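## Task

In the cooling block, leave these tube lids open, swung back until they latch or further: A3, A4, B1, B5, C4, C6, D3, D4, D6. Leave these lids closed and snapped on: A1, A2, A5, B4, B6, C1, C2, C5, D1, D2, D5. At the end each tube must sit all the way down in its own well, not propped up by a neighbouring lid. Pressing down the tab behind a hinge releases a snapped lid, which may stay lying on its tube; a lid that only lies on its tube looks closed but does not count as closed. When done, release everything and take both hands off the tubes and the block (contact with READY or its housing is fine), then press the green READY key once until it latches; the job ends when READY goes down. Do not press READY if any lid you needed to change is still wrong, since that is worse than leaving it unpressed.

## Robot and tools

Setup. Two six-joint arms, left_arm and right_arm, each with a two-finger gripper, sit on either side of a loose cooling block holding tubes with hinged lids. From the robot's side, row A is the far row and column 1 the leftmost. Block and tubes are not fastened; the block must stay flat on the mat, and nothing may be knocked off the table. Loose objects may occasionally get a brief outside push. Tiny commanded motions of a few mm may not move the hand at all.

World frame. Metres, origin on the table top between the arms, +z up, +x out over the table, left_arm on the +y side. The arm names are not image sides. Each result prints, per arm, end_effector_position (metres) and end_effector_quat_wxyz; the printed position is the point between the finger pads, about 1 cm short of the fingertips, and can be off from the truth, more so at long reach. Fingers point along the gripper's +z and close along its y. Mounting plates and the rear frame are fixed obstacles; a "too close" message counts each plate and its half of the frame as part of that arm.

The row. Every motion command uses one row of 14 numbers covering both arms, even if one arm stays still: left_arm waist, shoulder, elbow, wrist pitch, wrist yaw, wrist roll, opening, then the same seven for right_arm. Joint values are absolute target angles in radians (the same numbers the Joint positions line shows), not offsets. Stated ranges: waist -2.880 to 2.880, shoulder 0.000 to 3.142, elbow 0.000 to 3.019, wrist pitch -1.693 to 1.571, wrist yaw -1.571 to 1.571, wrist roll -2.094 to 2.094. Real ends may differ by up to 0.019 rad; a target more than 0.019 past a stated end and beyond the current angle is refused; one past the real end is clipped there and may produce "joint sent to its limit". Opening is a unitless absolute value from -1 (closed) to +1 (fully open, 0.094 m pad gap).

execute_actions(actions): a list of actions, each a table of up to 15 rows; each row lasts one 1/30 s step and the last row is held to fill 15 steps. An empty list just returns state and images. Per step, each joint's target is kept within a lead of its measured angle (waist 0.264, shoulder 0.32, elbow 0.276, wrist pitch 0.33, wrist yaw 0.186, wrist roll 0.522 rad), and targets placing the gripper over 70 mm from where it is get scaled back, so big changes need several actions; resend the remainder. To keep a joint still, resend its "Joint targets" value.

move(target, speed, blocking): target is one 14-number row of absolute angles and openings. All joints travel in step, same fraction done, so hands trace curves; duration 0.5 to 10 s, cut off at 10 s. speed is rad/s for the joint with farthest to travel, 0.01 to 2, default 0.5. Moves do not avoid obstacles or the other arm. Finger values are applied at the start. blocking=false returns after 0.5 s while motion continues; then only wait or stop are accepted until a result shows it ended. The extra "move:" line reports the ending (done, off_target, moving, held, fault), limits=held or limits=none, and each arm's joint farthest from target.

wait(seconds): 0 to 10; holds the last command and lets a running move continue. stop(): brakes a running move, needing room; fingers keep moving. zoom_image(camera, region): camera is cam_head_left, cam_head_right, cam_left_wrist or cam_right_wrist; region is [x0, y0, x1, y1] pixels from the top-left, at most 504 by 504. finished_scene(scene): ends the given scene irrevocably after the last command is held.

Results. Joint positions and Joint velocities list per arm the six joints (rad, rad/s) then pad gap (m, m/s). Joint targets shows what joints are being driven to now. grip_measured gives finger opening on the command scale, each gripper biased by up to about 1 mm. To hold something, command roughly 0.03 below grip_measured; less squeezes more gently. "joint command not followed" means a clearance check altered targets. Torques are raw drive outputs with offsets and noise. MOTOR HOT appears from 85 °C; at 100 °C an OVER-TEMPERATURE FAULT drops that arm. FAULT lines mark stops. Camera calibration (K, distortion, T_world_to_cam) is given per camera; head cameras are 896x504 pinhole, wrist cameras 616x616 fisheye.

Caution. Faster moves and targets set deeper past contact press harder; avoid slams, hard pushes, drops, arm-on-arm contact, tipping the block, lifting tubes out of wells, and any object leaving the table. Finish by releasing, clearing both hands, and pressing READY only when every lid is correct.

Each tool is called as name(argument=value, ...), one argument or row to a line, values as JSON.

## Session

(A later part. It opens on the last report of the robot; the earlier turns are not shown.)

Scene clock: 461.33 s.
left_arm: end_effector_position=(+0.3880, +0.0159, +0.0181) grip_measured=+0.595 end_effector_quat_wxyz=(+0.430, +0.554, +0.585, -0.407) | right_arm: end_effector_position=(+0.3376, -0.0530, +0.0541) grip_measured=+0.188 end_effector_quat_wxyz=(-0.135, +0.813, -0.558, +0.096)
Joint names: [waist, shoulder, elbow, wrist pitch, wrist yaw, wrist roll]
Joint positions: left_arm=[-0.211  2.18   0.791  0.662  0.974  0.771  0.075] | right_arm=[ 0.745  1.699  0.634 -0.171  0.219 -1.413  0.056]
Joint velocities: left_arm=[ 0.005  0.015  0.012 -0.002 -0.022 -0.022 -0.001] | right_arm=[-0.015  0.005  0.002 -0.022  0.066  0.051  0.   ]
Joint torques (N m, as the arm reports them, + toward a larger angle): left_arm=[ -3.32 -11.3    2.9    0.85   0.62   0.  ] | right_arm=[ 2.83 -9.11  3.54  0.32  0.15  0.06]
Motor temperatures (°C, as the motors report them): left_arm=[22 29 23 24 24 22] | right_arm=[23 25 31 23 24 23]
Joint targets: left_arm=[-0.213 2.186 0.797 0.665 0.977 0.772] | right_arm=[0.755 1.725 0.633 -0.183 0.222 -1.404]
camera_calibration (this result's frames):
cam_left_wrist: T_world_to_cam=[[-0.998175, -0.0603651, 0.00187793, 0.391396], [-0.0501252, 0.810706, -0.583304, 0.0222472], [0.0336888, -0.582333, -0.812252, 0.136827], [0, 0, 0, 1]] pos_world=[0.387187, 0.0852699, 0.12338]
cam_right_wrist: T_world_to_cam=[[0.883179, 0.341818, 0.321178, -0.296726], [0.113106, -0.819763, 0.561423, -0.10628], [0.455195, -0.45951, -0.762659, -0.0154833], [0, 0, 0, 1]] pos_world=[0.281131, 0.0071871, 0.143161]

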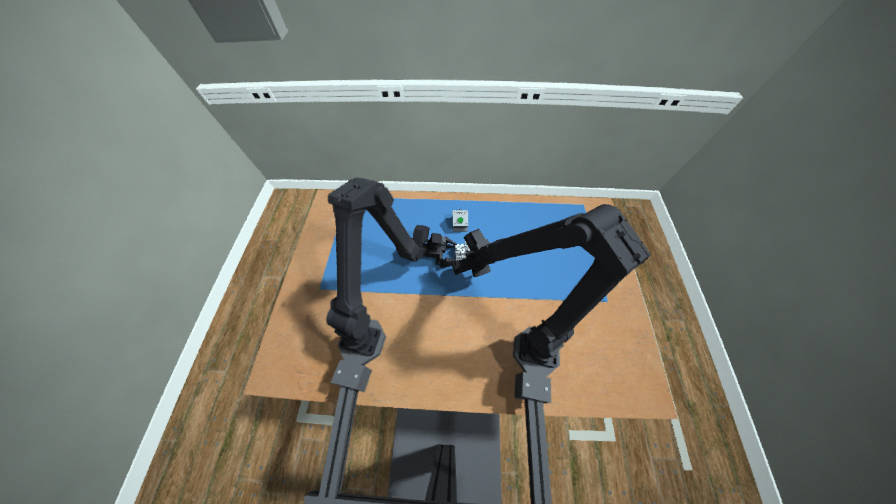

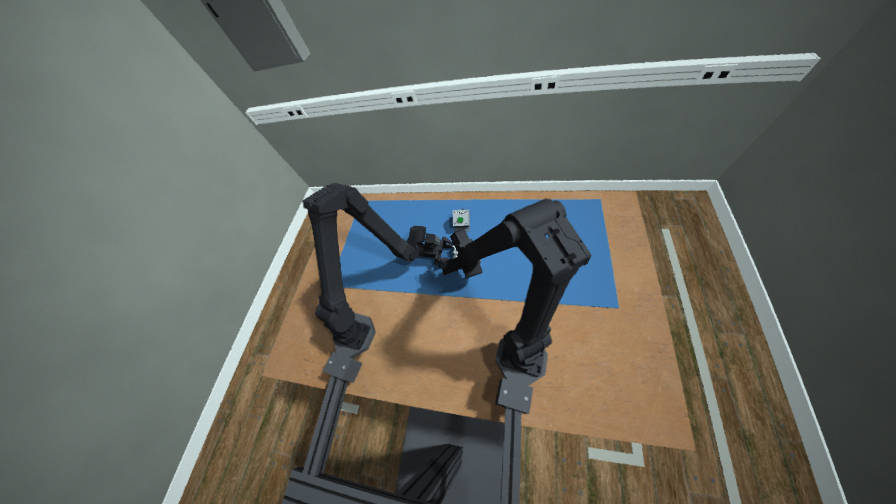

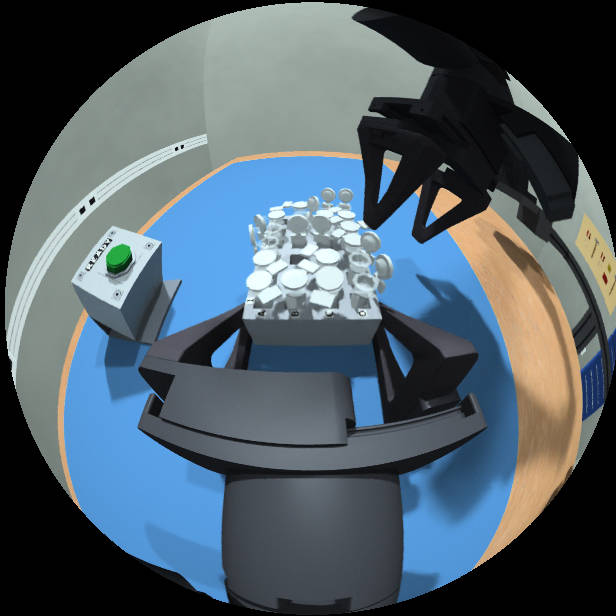

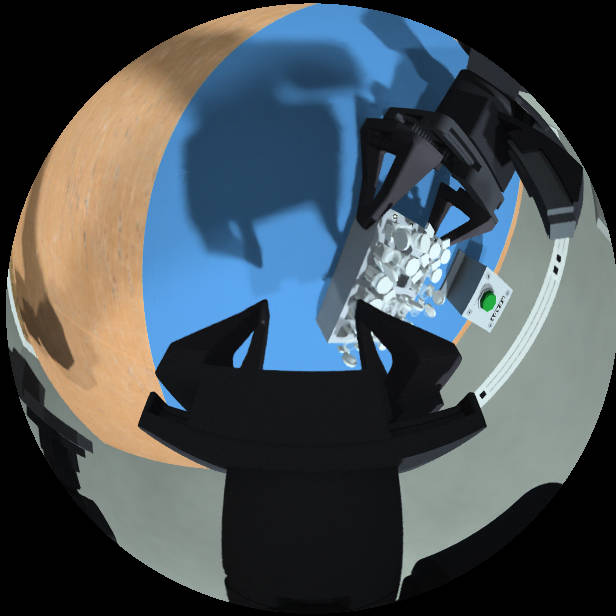

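execute_actions(
  actions=[
    [[-0.213,2.186,0.797,0.665,0.977,0.772,0.58,0.755,1.70,0.633,-0.183,0.222,-1.404,0.19],[-0.213,2.186,0.797,0.665,0.977,0.772,0.58,0.755,1.692,0.633,-0.183,0.222,-1.404,0.19],[-0.213,2.186,0.797,0.665,0.977,0.772,0.58,0.755,1.688,0.633,-0.183,0.222,-1.404,0.19],[-0.213,2.186,0.797,0.665,0.977,0.772,0.58,0.755,1.686,0.633,-0.183,0.222,-1.404,0.19],[-0.213,2.186,0.797,0.665,0.977,0.772,0.58,0.755,1.686,0.633,-0.183,0.222,-1.404,0.19],[-0.213,2.186,0.797,0.665,0.977,0.772,0.58,0.755,1.686,0.633,-0.183,0.222,-1.404,0.19],[-0.213,2.186,0.797,0.665,0.977,0.772,0.58,0.755,1.686,0.633,-0.183,0.222,-1.404,0.19],[-0.213,2.186,0.797,0.665,0.977,0.772,0.58,0.755,1.686,0.633,-0.183,0.222,-1.404,0.23],[-0.213,2.186,0.797,0.665,0.977,0.772,0.58,0.755,1.686,0.633,-0.183,0.222,-1.404,0.27],[-0.213,2.186,0.797,0.665,0.977,0.772,0.58,0.755,1.686,0.633,-0.183,0.222,-1.404,0.27],[-0.213,2.186,0.797,0.665,0.977,0.772,0.58,0.755,1.686,0.633,-0.183,0.222,-1.404,0.27],[-0.213,2.186,0.797,0.665,0.977,0.772,0.58,0.755,1.70,0.633,-0.183,0.222,-1.404,0.27],[-0.213,2.186,0.797,0.665,0.977,0.772,0.58,0.755,1.706,0.633,-0.183,0.222,-1.404,0.27],[-0.213,2.186,0.797,0.665,0.977,0.772,0.58,0.755,1.710,0.633,-0.183,0.222,-1.404,0.27],[-0.213,2.186,0.797,0.665,0.977,0.772,0.58,0.755,1.714,0.633,-0.183,0.222,-1.404,0.27]],
    [[-0.213,2.186,0.797,0.665,0.977,0.772,0.58,0.755,1.718,0.633,-0.183,0.222,-1.404,0.27],[-0.213,2.186,0.797,0.665,0.977,0.772,0.58,0.755,1.722,0.633,-0.183,0.222,-1.404,0.27],[-0.213,2.186,0.797,0.665,0.977,0.772,0.58,0.755,1.726,0.633,-0.183,0.222,-1.404,0.27]],
  ],
)

zoom_image(
  camera="cam_left_wrist",
  region=[310, 185, 410, 260],
)

Scene clock: 475.83 s.
left_arm: end_effector_position=(+0.3880, +0.0159, +0.0181) grip_measured=+0.595 end_effector_quat_wxyz=(+0.430, +0.554, +0.585, -0.407) | right_arm: end_effector_position=(+0.3369, -0.0533, +0.0527) grip_measured=+0.268 end_effector_quat_wxyz=(-0.133, +0.813, -0.559, +0.095)
Joint names: [waist, shoulder, elbow, wrist pitch, wrist yaw, wrist roll]
Joint positions: left_arm=[-0.211  2.18   0.791  0.662  0.974  0.771  0.075] | right_arm=[ 0.745  1.702  0.634 -0.171  0.22  -1.412  0.06 ]
Joint velocities: left_arm=[-0.015 -0.005  0.007  0.017 -0.051 -0.037 -0.001] | right_arm=[ 0.005 -0.015 -0.002 -0.007 -0.081 -0.007 -0.001]
Joint torques (N m, as the arm reports them, + toward a larger angle): left_arm=[ -3.39 -11.33   2.91   0.8    0.64   0.02] | right_arm=[ 3.07 -8.77  3.65  0.15  0.07  0.05]
Motor temperatures (°C, as the motors report them): left_arm=[22 29 23 24 24 22] | right_arm=[23 25 30 23 24 23]
Joint targets: left_arm=[-0.213 2.186 0.797 0.665 0.977 0.772] | right_arm=[0.755 1.726 0.633 -0.183 0.222 -1.404]
camera_calibration (this result's frames):
cam_left_wrist: T_world_to_cam=[[-0.998175, -0.0603651, 0.00187793, 0.391396], [-0.0501252, 0.810706, -0.583304, 0.0222472], [0.0336888, -0.582333, -0.812252, 0.136827], [0, 0, 0, 1]] pos_world=[0.387187, 0.0852699, 0.12338]
cam_right_wrist: T_world_to_cam=[[0.884088, 0.342621, 0.317804, -0.295631], [0.114664, -0.818308, 0.563227, -0.106233], [0.453035, -0.461501, -0.762742, -0.0157919], [0, 0, 0, 1]] pos_world=[0.280699, 0.00707026, 0.141741]

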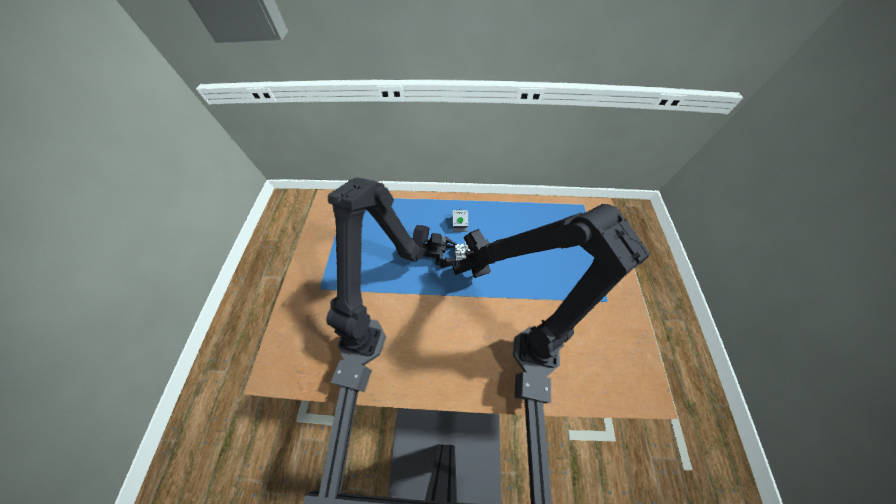

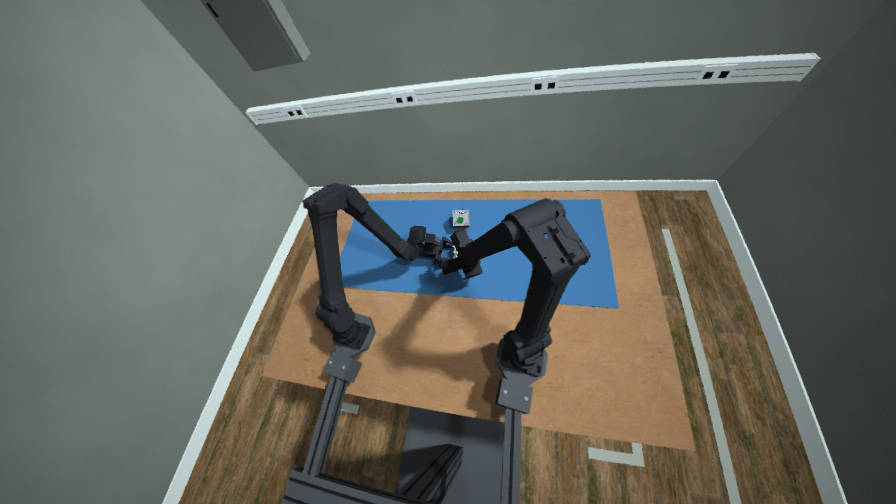

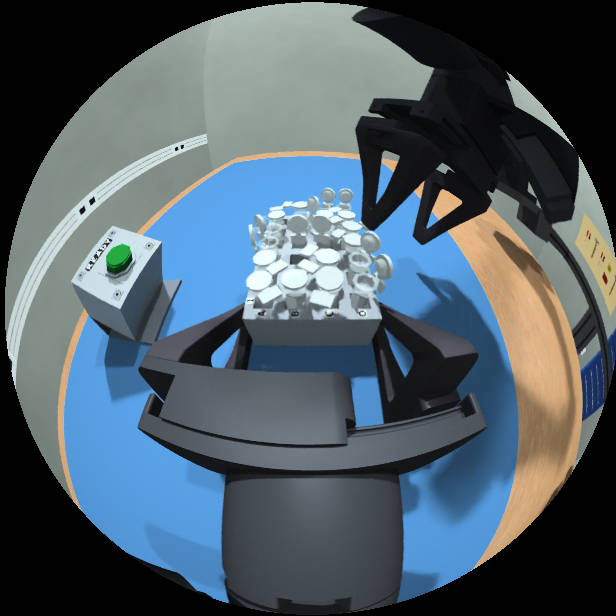

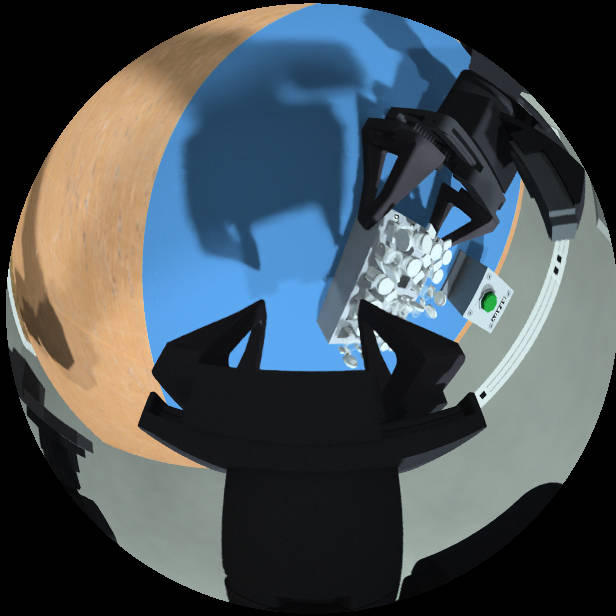

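Region (310, 185, 410, 260) of cam_left_wrist's 616x616 image, scaled by 5.040, with more detail than that image has; it fills the top 378 rows of this view, and the rest is white.

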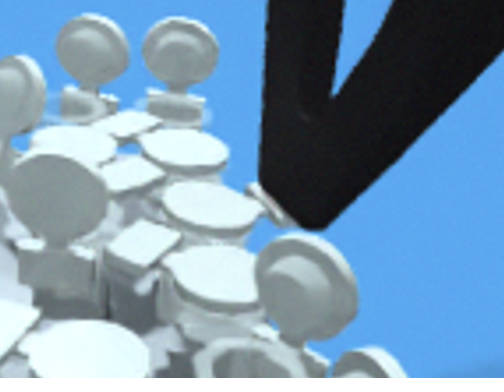

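execute_actions(
  actions=[
    [[-0.213,2.186,0.797,0.665,0.977,0.772,0.58,0.755,1.734,0.631,-0.185,0.222,-1.404,0.27],[-0.213,2.186,0.797,0.665,0.977,0.772,0.58,0.755,1.742,0.629,-0.187,0.222,-1.404,0.27],[-0.213,2.186,0.797,0.665,0.977,0.772,0.58,0.755,1.75,0.627,-0.189,0.222,-1.404,0.27],[-0.213,2.186,0.797,0.665,0.977,0.772,0.58,0.755,1.758,0.625,-0.191,0.222,-1.404,0.27],[-0.213,2.186,0.797,0.665,0.977,0.772,0.58,0.755,1.766,0.623,-0.193,0.222,-1.404,0.27],[-0.213,2.186,0.797,0.665,0.977,0.772,0.58,0.755,1.774,0.621,-0.195,0.222,-1.404,0.27],[-0.213,2.186,0.797,0.665,0.977,0.772,0.58,0.755,1.782,0.621,-0.195,0.222,-1.404,0.27],[-0.213,2.186,0.797,0.665,0.977,0.772,0.58,0.755,1.79,0.621,-0.195,0.222,-1.404,0.27],[-0.213,2.186,0.797,0.665,0.977,0.772,0.58,0.755,1.79,0.621,-0.195,0.222,-1.404,0.27],[-0.213,2.186,0.797,0.665,0.977,0.772,0.58,0.755,1.79,0.621,-0.195,0.222,-1.404,0.27],[-0.213,2.186,0.797,0.665,0.977,0.772,0.58,0.755,1.755,0.627,-0.189,0.222,-1.404,0.27],[-0.213,2.186,0.797,0.665,0.977,0.772,0.58,0.755,1.722,0.633,-0.183,0.222,-1.404,0.27]],
    [[-0.213,2.186,0.797,0.665,0.977,0.772,0.58,0.755,1.722,0.633,-0.183,0.222,-1.404,0.27]],
  ],
)

zoom_image(
  camera="cam_left_wrist",
  region=[310, 185, 410, 260],
)

Scene clock: 485.80 s.
left_arm: end_effector_position=(+0.3880, +0.0159, +0.0181) grip_measured=+0.595 end_effector_quat_wxyz=(+0.430, +0.554, +0.585, -0.407) | right_arm: end_effector_position=(+0.3364, -0.0525, +0.0528) grip_measured=+0.268 end_effector_quat_wxyz=(-0.132, +0.814, -0.558, +0.098)
Joint names: [waist, shoulder, elbow, wrist pitch, wrist yaw, wrist roll]
Joint positions: left_arm=[-0.211  2.18   0.791  0.662  0.974  0.771  0.075] | right_arm=[ 0.751  1.703  0.634 -0.171  0.228 -1.41   0.06 ]
Joint velocities: left_arm=[-0.015 -0.005 -0.002  0.002 -0.007 -0.022  0.001] | right_arm=[-0.024 -0.024 -0.012 -0.022 -0.007 -0.095 -0.001]
Joint torques (N m, as the arm reports them, + toward a larger angle): left_arm=[ -3.2  -11.78   2.92   0.87   0.62   0.01] | right_arm=[ 2.93 -9.04  3.92  0.35 -0.21  0.02]
Motor temperatures (°C, as the motors report them): left_arm=[22 29 23 24 24 22] | right_arm=[23 25 30 23 24 23]
Joint targets: left_arm=[-0.213 2.186 0.797 0.665 0.977 0.772] | right_arm=[0.755 1.722 0.633 -0.183 0.222 -1.404]
camera_calibration (this result's frames):
cam_left_wrist: T_world_to_cam=[[-0.998175, -0.0603651, 0.00187793, 0.391396], [-0.0501252, 0.810706, -0.583304, 0.0222472], [0.0336888, -0.582333, -0.812252, 0.136827], [0, 0, 0, 1]] pos_world=[0.387187, 0.0852699, 0.12338]
cam_right_wrist: T_world_to_cam=[[0.882555, 0.34539, 0.319064, -0.29485], [0.113622, -0.815101, 0.568068, -0.105306], [0.456274, -0.465098, -0.758616, -0.0165373], [0, 0, 0, 1]] pos_world=[0.279732, 0.00831179, 0.141351]

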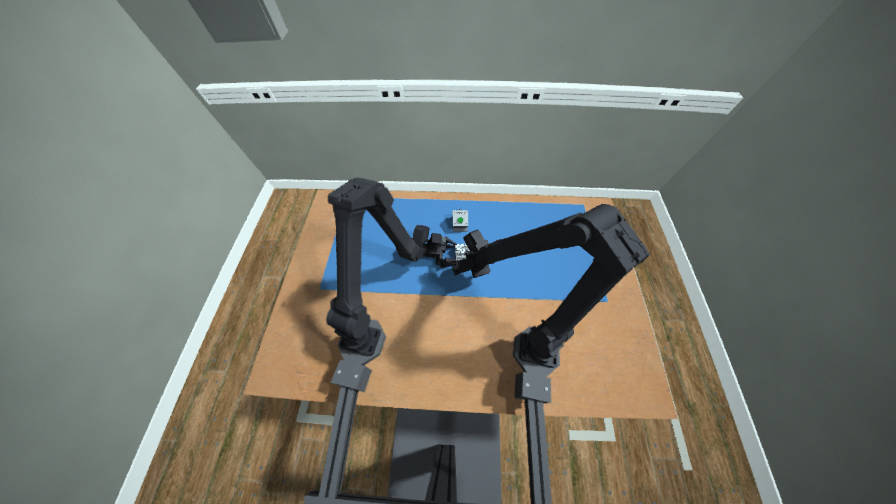

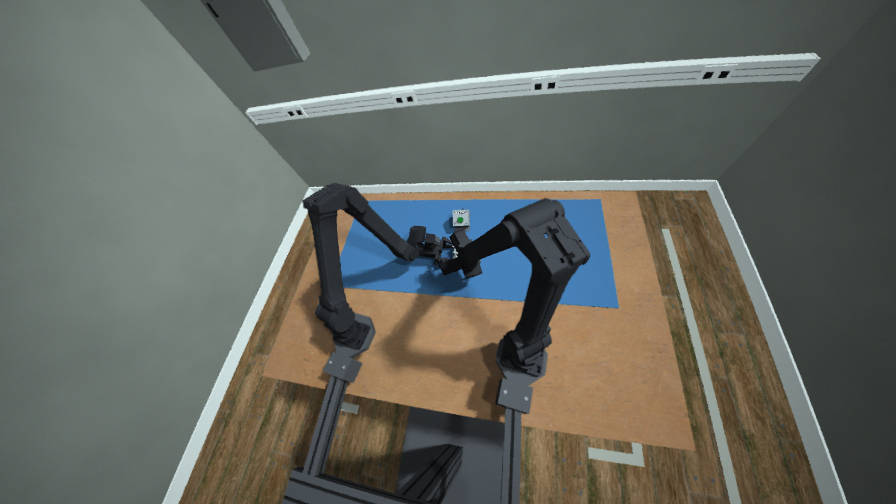

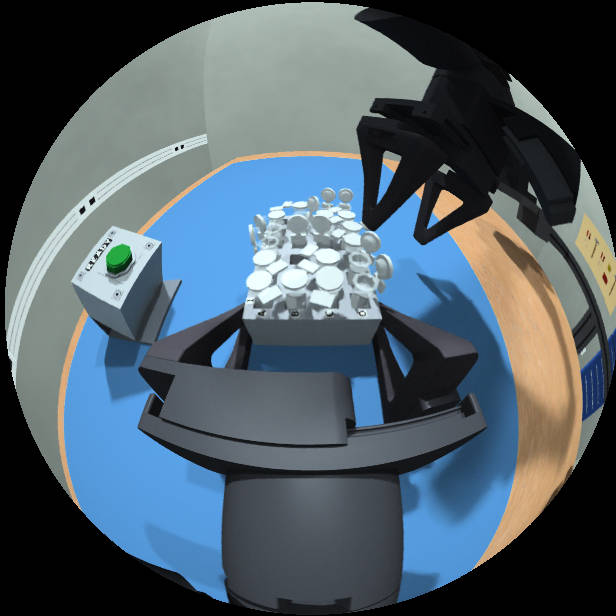

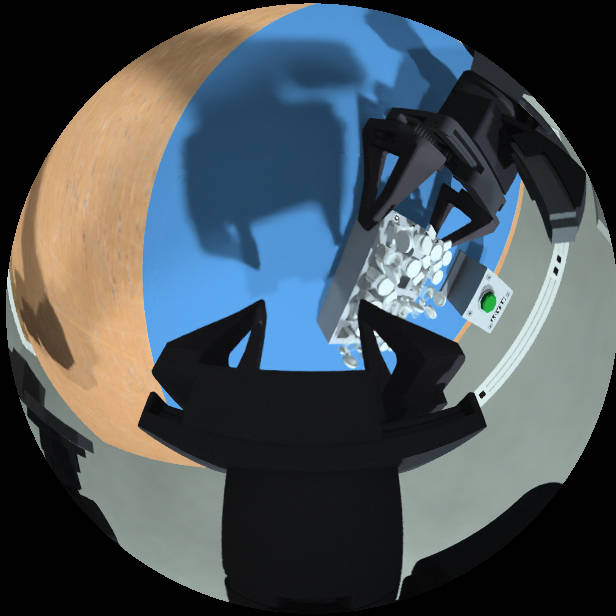

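Region (310, 185, 410, 260) of cam_left_wrist's 616x616 image, scaled by 5.040, with more detail than that image has; it fills the top 378 rows of this view, and the rest is white.

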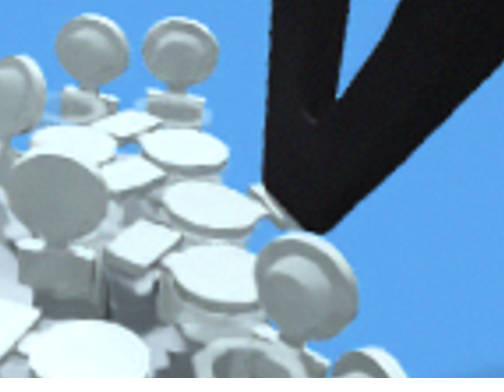

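execute_actions(
  actions=[
    [[-0.213,2.186,0.797,0.665,0.977,0.772,0.58,0.748,1.71,0.633,-0.183,0.222,-1.404,0.245],[-0.213,2.186,0.797,0.665,0.977,0.772,0.58,0.745,1.705,0.633,-0.183,0.222,-1.404,0.22],[-0.213,2.186,0.797,0.665,0.977,0.772,0.58,0.745,1.705,0.633,-0.183,0.222,-1.404,0.22],[-0.213,2.186,0.797,0.665,0.977,0.772,0.58,0.745,1.705,0.633,-0.183,0.222,-1.404,0.22],[-0.213,2.186,0.797,0.665,0.977,0.772,0.58,0.745,1.72,0.633,-0.183,0.222,-1.404,0.22],[-0.213,2.186,0.797,0.665,0.977,0.772,0.58,0.745,1.73,0.632,-0.185,0.22,-1.404,0.22],[-0.213,2.186,0.797,0.665,0.977,0.772,0.58,0.745,1.74,0.631,-0.187,0.22,-1.404,0.22],[-0.213,2.186,0.797,0.665,0.977,0.772,0.58,0.745,1.75,0.630,-0.189,0.22,-1.404,0.22],[-0.213,2.186,0.797,0.665,0.977,0.772,0.58,0.745,1.76,0.629,-0.191,0.22,-1.404,0.22],[-0.213,2.186,0.797,0.665,0.977,0.772,0.58,0.745,1.77,0.628,-0.193,0.22,-1.404,0.22],[-0.213,2.186,0.797,0.665,0.977,0.772,0.58,0.745,1.78,0.627,-0.195,0.22,-1.404,0.22],[-0.213,2.186,0.797,0.665,0.977,0.772,0.58,0.745,1.79,0.626,-0.195,0.22,-1.404,0.22],[-0.213,2.186,0.797,0.665,0.977,0.772,0.58,0.745,1.80,0.625,-0.195,0.22,-1.404,0.22],[-0.213,2.186,0.797,0.665,0.977,0.772,0.58,0.745,1.81,0.625,-0.195,0.22,-1.404,0.22],[-0.213,2.186,0.797,0.665,0.977,0.772,0.58,0.745,1.81,0.625,-0.195,0.22,-1.404,0.22]],
    [[-0.213,2.186,0.797,0.665,0.977,0.772,0.58,0.745,1.81,0.625,-0.195,0.22,-1.404,0.22],[-0.213,2.186,0.797,0.665,0.977,0.772,0.58,0.745,1.765,0.629,-0.189,0.22,-1.404,0.22],[-0.213,2.186,0.797,0.665,0.977,0.772,0.58,0.745,1.722,0.633,-0.183,0.22,-1.404,0.22]],
  ],
)

zoom_image(
  camera="cam_left_wrist",
  region=[310, 185, 410, 260],
)

Scene clock: 500.63 s.
left_arm: end_effector_position=(+0.3880, +0.0159, +0.0181) grip_measured=+0.595 end_effector_quat_wxyz=(+0.430, +0.554, +0.585, -0.407) | right_arm: end_effector_position=(+0.3370, -0.0516, +0.0533) grip_measured=+0.222 end_effector_quat_wxyz=(-0.134, +0.814, -0.557, +0.097)
Joint names: [waist, shoulder, elbow, wrist pitch, wrist yaw, wrist roll]
Joint positions: left_arm=[-0.211  2.18   0.791  0.662  0.974  0.771  0.075] | right_arm=[ 0.751  1.703  0.636 -0.171  0.225 -1.41   0.057]
Joint velocities: left_arm=[ 0.005 -0.015  0.012 -0.002 -0.007  0.037 -0.001] | right_arm=[ 0.005 -0.005 -0.017  0.027  0.037  0.051  0.   ]
Joint torques (N m, as the arm reports them, + toward a larger angle): left_arm=[ -3.24 -11.32   2.91   0.88   0.62   0.  ] | right_arm=[ 1.5  -9.7   3.76  0.28 -0.22  0.  ]
Motor temperatures (°C, as the motors report them): left_arm=[22 29 23 24 24 22] | right_arm=[23 25 30 23 24 23]
Joint targets: left_arm=[-0.213 2.186 0.797 0.665 0.977 0.772] | right_arm=[0.745 1.722 0.633 -0.183 0.220 -1.404]
camera_calibration (this result's frames):
cam_left_wrist: T_world_to_cam=[[-0.998175, -0.0603651, 0.00187793, 0.391396], [-0.0501252, 0.810706, -0.583304, 0.0222472], [0.0336888, -0.582333, -0.812252, 0.136827], [0, 0, 0, 1]] pos_world=[0.387187, 0.0852699, 0.12338]
cam_right_wrist: T_world_to_cam=[[0.882277, 0.344859, 0.320405, -0.295836], [0.113936, -0.816862, 0.565468, -0.105025], [0.456734, -0.462394, -0.759991, -0.0159688], [0, 0, 0, 1]] pos_world=[0.280269, 0.00884649, 0.14204]

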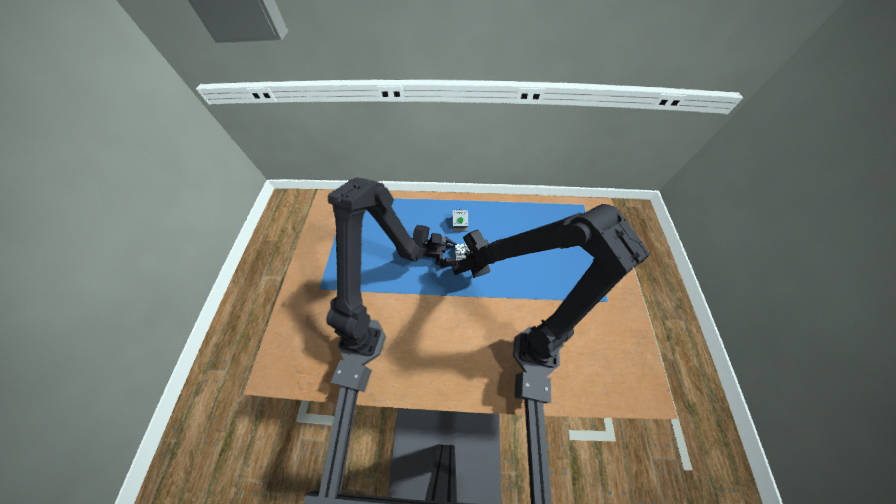

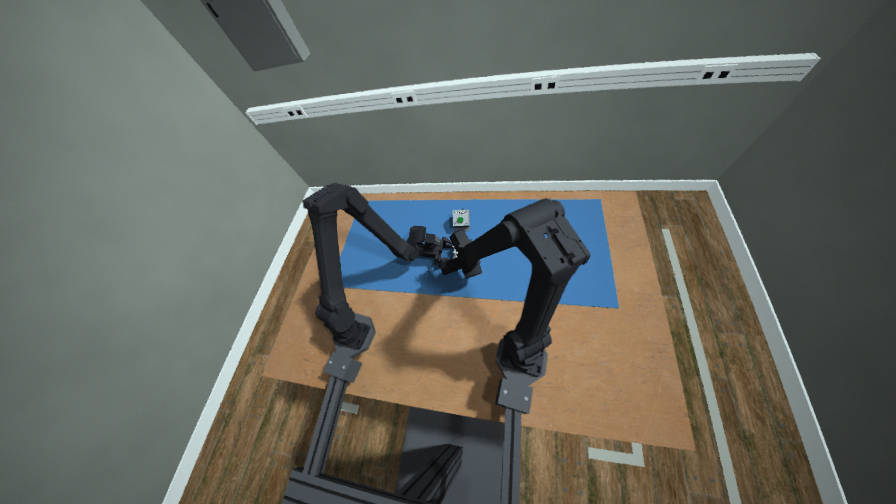

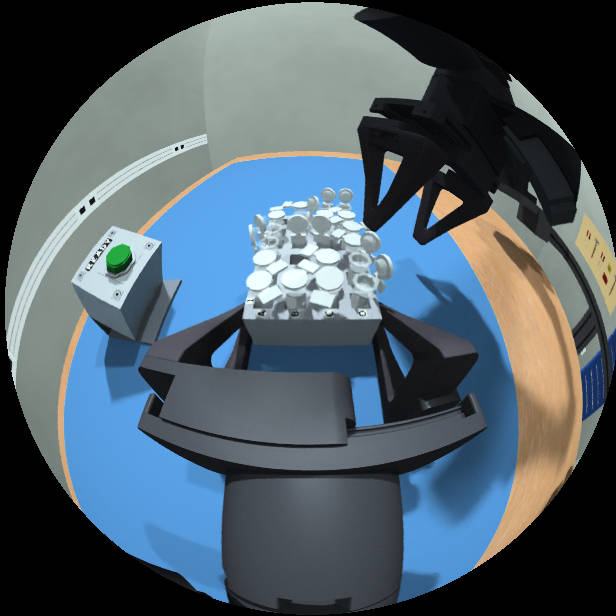

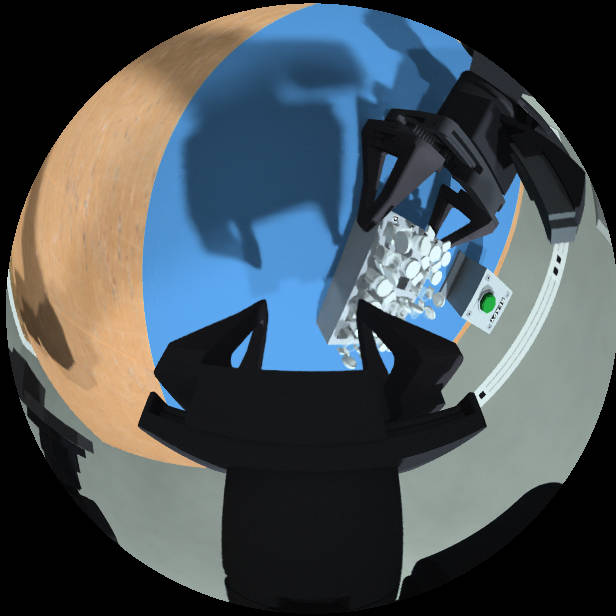

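Region (310, 185, 410, 260) of cam_left_wrist's 616x616 image, scaled by 5.040, with more detail than that image has; it fills the top 378 rows of this view, and the rest is white.

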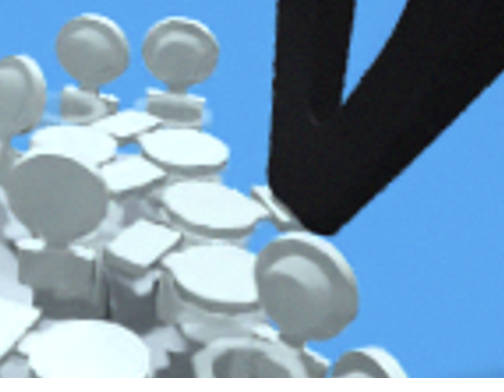

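zoom_image(
  camera="cam_right_wrist",
  region=[330, 280, 400, 340],
)

Region (330, 280, 400, 340) of cam_right_wrist's 616x616 image, scaled by 7.200, with more detail than that image has; it fills the top 432 rows of this view, and the rest is white.

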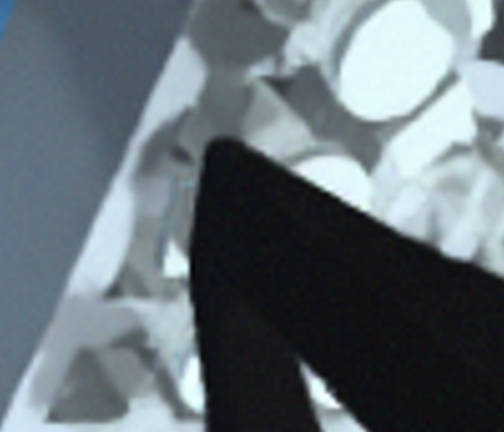

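execute_actions(
  actions=[
    [[-0.213,2.186,0.797,0.665,0.977,0.772,0.58,0.745,1.70,0.633,-0.183,0.22,-1.404,0.22],[-0.213,2.186,0.797,0.665,0.977,0.772,0.58,0.745,1.694,0.633,-0.183,0.22,-1.404,0.22],[-0.213,2.186,0.797,0.665,0.977,0.772,0.58,0.745,1.691,0.633,-0.183,0.22,-1.404,0.22],[-0.213,2.186,0.797,0.665,0.977,0.772,0.58,0.745,1.691,0.633,-0.183,0.22,-1.404,0.22],[-0.213,2.186,0.797,0.665,0.977,0.772,0.58,0.745,1.691,0.633,-0.183,0.22,-1.404,0.22],[-0.213,2.186,0.797,0.665,0.977,0.772,0.58,0.745,1.691,0.633,-0.183,0.22,-1.404,0.22],[-0.213,2.186,0.797,0.665,0.977,0.772,0.58,0.745,1.691,0.633,-0.183,0.22,-1.404,0.19],[-0.213,2.186,0.797,0.665,0.977,0.772,0.58,0.745,1.691,0.633,-0.183,0.22,-1.404,0.165],[-0.213,2.186,0.797,0.665,0.977,0.772,0.58,0.745,1.691,0.633,-0.183,0.22,-1.404,0.165],[-0.213,2.186,0.797,0.665,0.977,0.772,0.58,0.745,1.691,0.633,-0.183,0.22,-1.404,0.165],[-0.213,2.186,0.797,0.665,0.977,0.772,0.58,0.745,1.705,0.633,-0.183,0.22,-1.404,0.165],[-0.213,2.186,0.797,0.665,0.977,0.772,0.58,0.745,1.711,0.633,-0.183,0.22,-1.404,0.165],[-0.213,2.186,0.797,0.665,0.977,0.772,0.58,0.745,1.715,0.633,-0.183,0.22,-1.404,0.165],[-0.213,2.186,0.797,0.665,0.977,0.772,0.58,0.745,1.719,0.633,-0.183,0.22,-1.404,0.165],[-0.213,2.186,0.797,0.665,0.977,0.772,0.58,0.745,1.723,0.633,-0.183,0.22,-1.404,0.165]],
    [[-0.213,2.186,0.797,0.665,0.977,0.772,0.58,0.745,1.723,0.633,-0.183,0.22,-1.404,0.165]],
  ],
)

zoom_image(
  camera="cam_right_wrist",
  region=[330, 280, 400, 340],
)

zoom_image(
  camera="cam_left_wrist",
  region=[310, 185, 410, 260],
)

Scene clock: 515.20 s.
left_arm: end_effector_position=(+0.3880, +0.0159, +0.0181) grip_measured=+0.595 end_effector_quat_wxyz=(+0.430, +0.554, +0.585, -0.407) | right_arm: end_effector_position=(+0.3370, -0.0513, +0.0537) grip_measured=+0.167 end_effector_quat_wxyz=(-0.135, +0.814, -0.557, +0.097)
Joint names: [waist, shoulder, elbow, wrist pitch, wrist yaw, wrist roll]
Joint positions: left_arm=[-0.211  2.18   0.791  0.662  0.974  0.771  0.075] | right_arm=[ 0.751  1.702  0.636 -0.171  0.223 -1.41   0.055]
Joint velocities: left_arm=[-0.005 -0.024  0.002 -0.002  0.051 -0.051  0.001] | right_arm=[-0.005 -0.015 -0.007  0.007  0.066 -0.007 -0.001]
Joint torques (N m, as the arm reports them, + toward a larger angle): left_arm=[ -3.26 -11.59   2.92   0.86   0.61   0.  ] | right_arm=[ 1.75 -8.39  3.83  0.29 -0.11  0.01]
Motor temperatures (°C, as the motors report them): left_arm=[22 29 23 24 24 22] | right_arm=[23 25 30 23 24 23]
Joint targets: left_arm=[-0.213 2.186 0.797 0.665 0.977 0.772] | right_arm=[0.745 1.723 0.633 -0.183 0.220 -1.404]
camera_calibration (this result's frames):
cam_left_wrist: T_world_to_cam=[[-0.998175, -0.0603651, 0.00187793, 0.391396], [-0.0501252, 0.810706, -0.583304, 0.0222472], [0.0336888, -0.582333, -0.812252, 0.136827], [0, 0, 0, 1]] pos_world=[0.387187, 0.0852699, 0.12338]
cam_right_wrist: T_world_to_cam=[[0.882123, 0.344546, 0.321164, -0.296149], [0.11429, -0.818043, 0.563687, -0.105058], [0.456943, -0.460535, -0.760993, -0.015442], [0, 0, 0, 1]] pos_world=[0.280303, 0.00898365, 0.142581]

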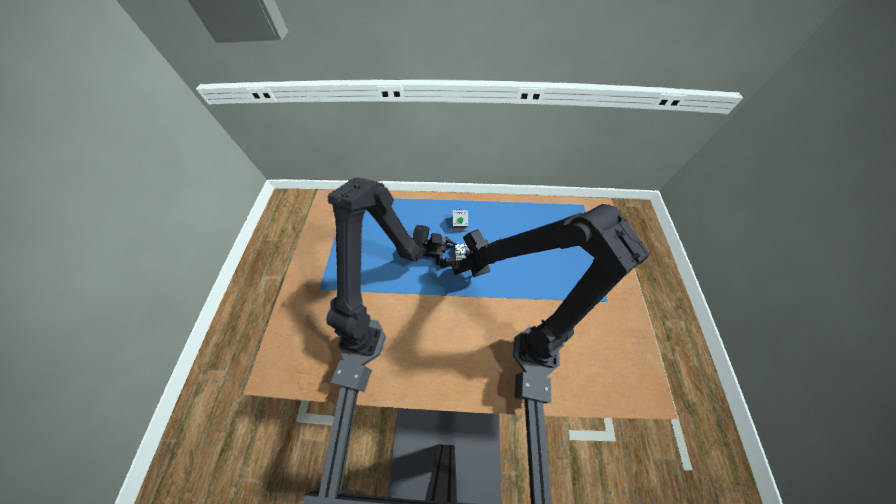

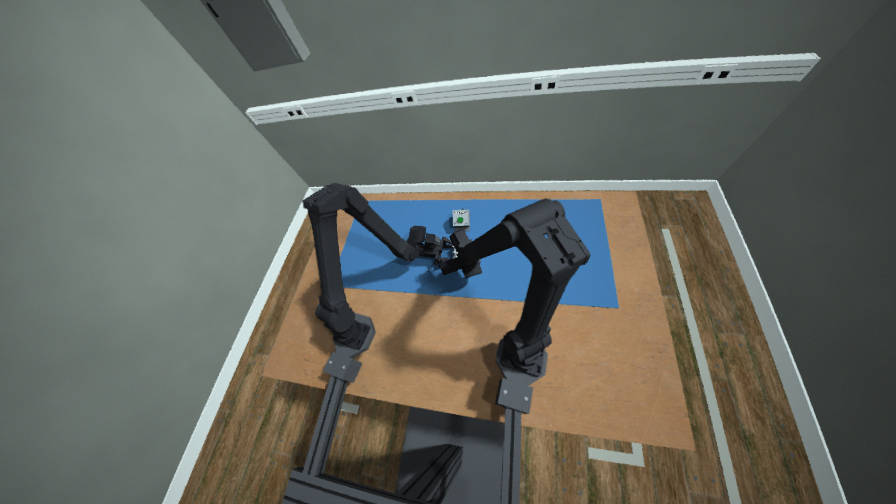

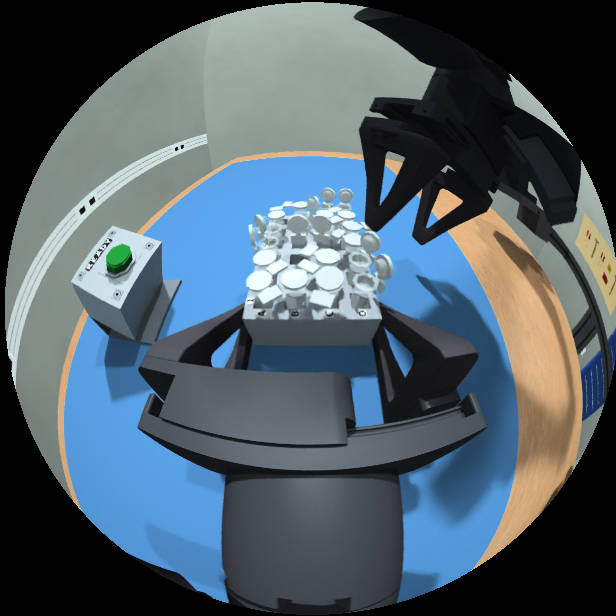

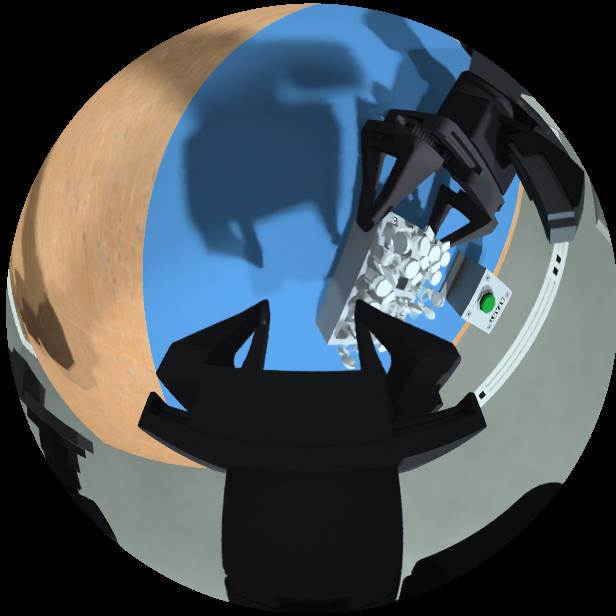

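Region (330, 280, 400, 340) of cam_right_wrist's 616x616 image, scaled by 7.200, with more detail than that image has; it fills the top 432 rows of this view, and the rest is white.

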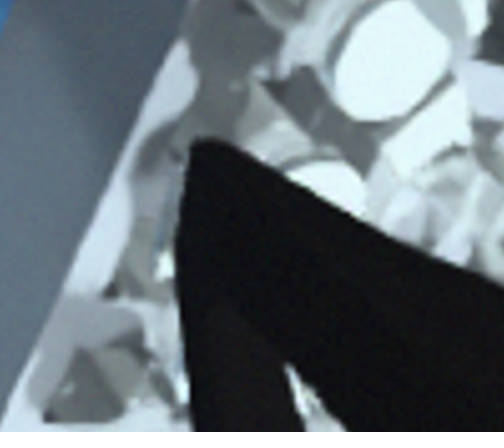

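Region (310, 185, 410, 260) of cam_left_wrist's 616x616 image, scaled by 5.040, with more detail than that image has; it fills the top 378 rows of this view, and the rest is white.

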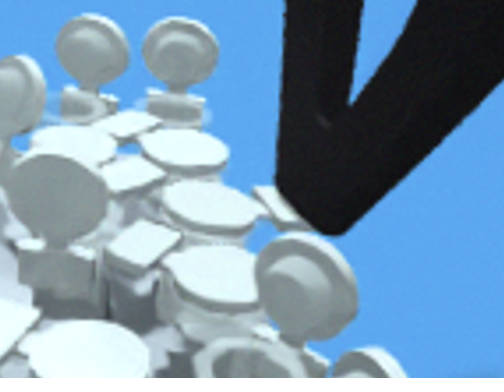

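execute_actions(
  actions=[
    [[-0.213,2.186,0.797,0.665,0.977,0.772,0.58,0.745,1.732,0.632,-0.185,0.22,-1.404,0.165],[-0.213,2.186,0.797,0.665,0.977,0.772,0.58,0.745,1.742,0.631,-0.187,0.22,-1.404,0.165],[-0.213,2.186,0.797,0.665,0.977,0.772,0.58,0.745,1.752,0.630,-0.189,0.22,-1.404,0.165],[-0.213,2.186,0.797,0.665,0.977,0.772,0.58,0.745,1.762,0.629,-0.191,0.22,-1.404,0.165],[-0.213,2.186,0.797,0.665,0.977,0.772,0.58,0.745,1.772,0.628,-0.193,0.22,-1.404,0.165],[-0.213,2.186,0.797,0.665,0.977,0.772,0.58,0.745,1.782,0.627,-0.195,0.22,-1.404,0.165],[-0.213,2.186,0.797,0.665,0.977,0.772,0.58,0.745,1.792,0.626,-0.195,0.22,-1.404,0.165],[-0.213,2.186,0.797,0.665,0.977,0.772,0.58,0.745,1.802,0.625,-0.195,0.22,-1.404,0.165],[-0.213,2.186,0.797,0.665,0.977,0.772,0.58,0.745,1.812,0.625,-0.195,0.22,-1.404,0.165],[-0.213,2.186,0.797,0.665,0.977,0.772,0.58,0.745,1.812,0.625,-0.195,0.22,-1.404,0.165],[-0.213,2.186,0.797,0.665,0.977,0.772,0.58,0.745,1.812,0.625,-0.195,0.22,-1.404,0.165],[-0.213,2.186,0.797,0.665,0.977,0.772,0.58,0.745,1.765,0.629,-0.189,0.22,-1.404,0.165],[-0.213,2.186,0.797,0.665,0.977,0.772,0.58,0.745,1.722,0.633,-0.183,0.22,-1.404,0.165]],
    [[-0.213,2.186,0.797,0.665,0.977,0.772,0.58,0.745,1.722,0.633,-0.183,0.22,-1.404,0.165]],
  ],
)

zoom_image(
  camera="cam_left_wrist",
  region=[310, 185, 410, 260],
)

Scene clock: 524.67 s.
left_arm: end_effector_position=(+0.3880, +0.0159, +0.0181) grip_measured=+0.595 end_effector_quat_wxyz=(+0.430, +0.554, +0.585, -0.407) | right_arm: end_effector_position=(+0.3304, -0.0542, +0.0460) grip_measured=+0.166 end_effector_quat_wxyz=(-0.124, +0.816, -0.556, +0.092)
Joint names: [waist, shoulder, elbow, wrist pitch, wrist yaw, wrist roll]
Joint positions: left_arm=[-0.211  2.18   0.791  0.662  0.974  0.771  0.075] | right_arm=[ 0.751  1.718  0.63  -0.174  0.222 -1.41   0.055]
Joint velocities: left_arm=[-0.005 -0.005 -0.017 -0.002 -0.037 -0.022 -0.   ] | right_arm=[-0.005 -0.005 -0.007 -0.017  0.007  0.007 -0.001]
Joint torques (N m, as the arm reports them, + toward a larger angle): left_arm=[ -3.23 -11.68   2.97   0.78   0.62   0.01] | right_arm=[  1.59 -10.26   4.38   0.21  -0.07   0.01]
Motor temperatures (°C, as the motors report them): left_arm=[22 29 23 24 24 22] | right_arm=[23 25 30 23 24 23]
Joint targets: left_arm=[-0.213 2.186 0.797 0.665 0.977 0.772] | right_arm=[0.745 1.722 0.633 -0.183 0.220 -1.404]
camera_calibration (this result's frames):
cam_left_wrist: T_world_to_cam=[[-0.998175, -0.0603651, 0.00187793, 0.391396], [-0.0501252, 0.810706, -0.583304, 0.0222472], [0.0336888, -0.582333, -0.812252, 0.136827], [0, 0, 0, 1]] pos_world=[0.387187, 0.0852699, 0.12338]
cam_right_wrist: T_world_to_cam=[[0.887151, 0.352114, 0.298292, -0.286983], [0.129286, -0.810138, 0.571805, -0.107195], [0.442999, -0.468713, -0.764239, -0.0153265], [0, 0, 0, 1]] pos_world=[0.275245, 0.00702435, 0.135186]

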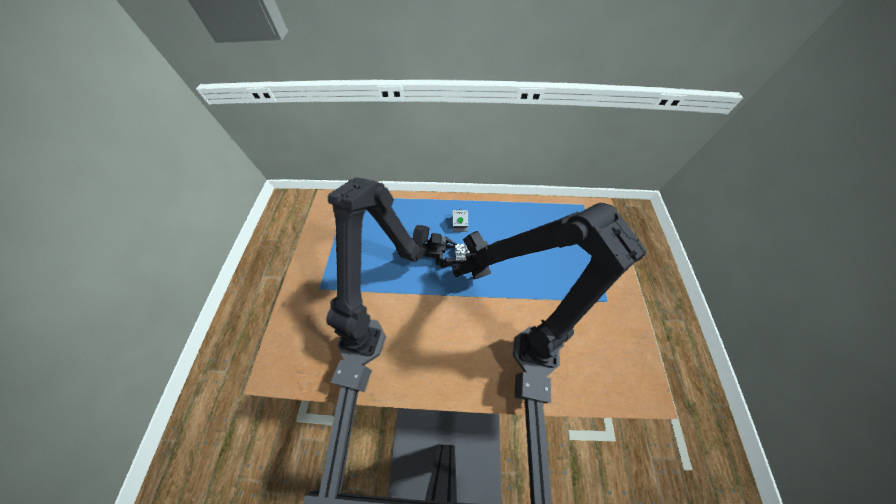

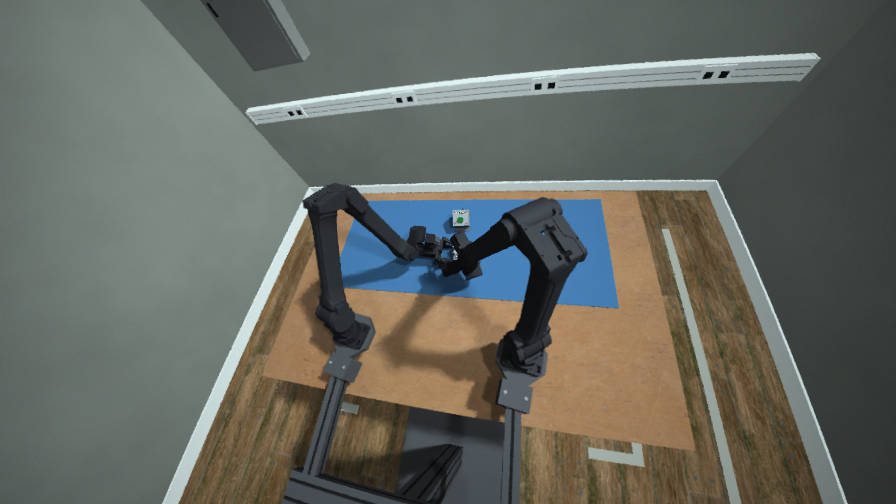

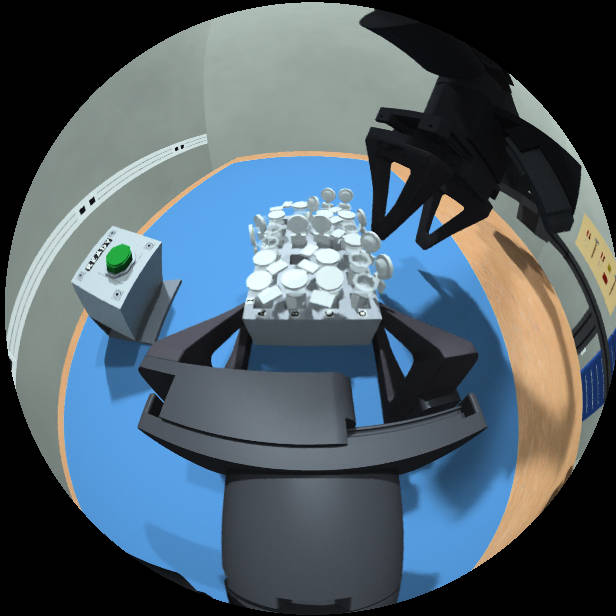

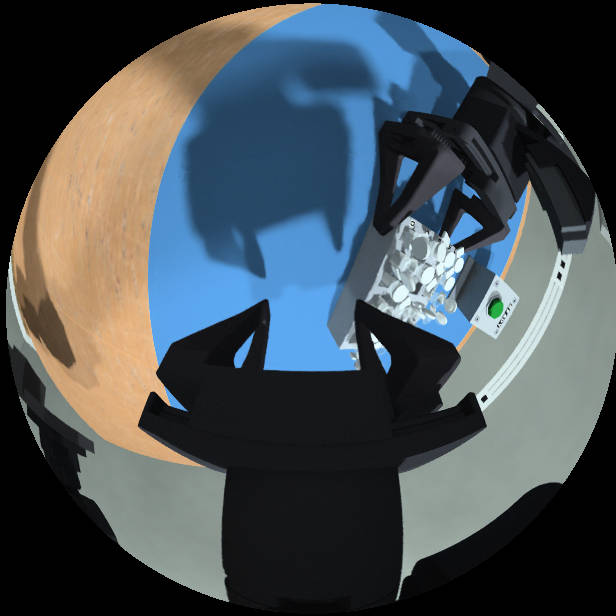

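Region (310, 185, 410, 260) of cam_left_wrist's 616x616 image, scaled by 5.040, with more detail than that image has; it fills the top 378 rows of this view, and the rest is white.

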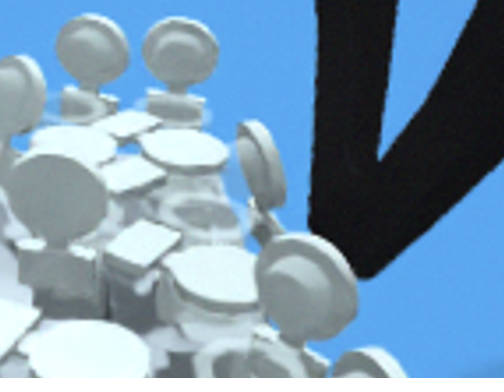

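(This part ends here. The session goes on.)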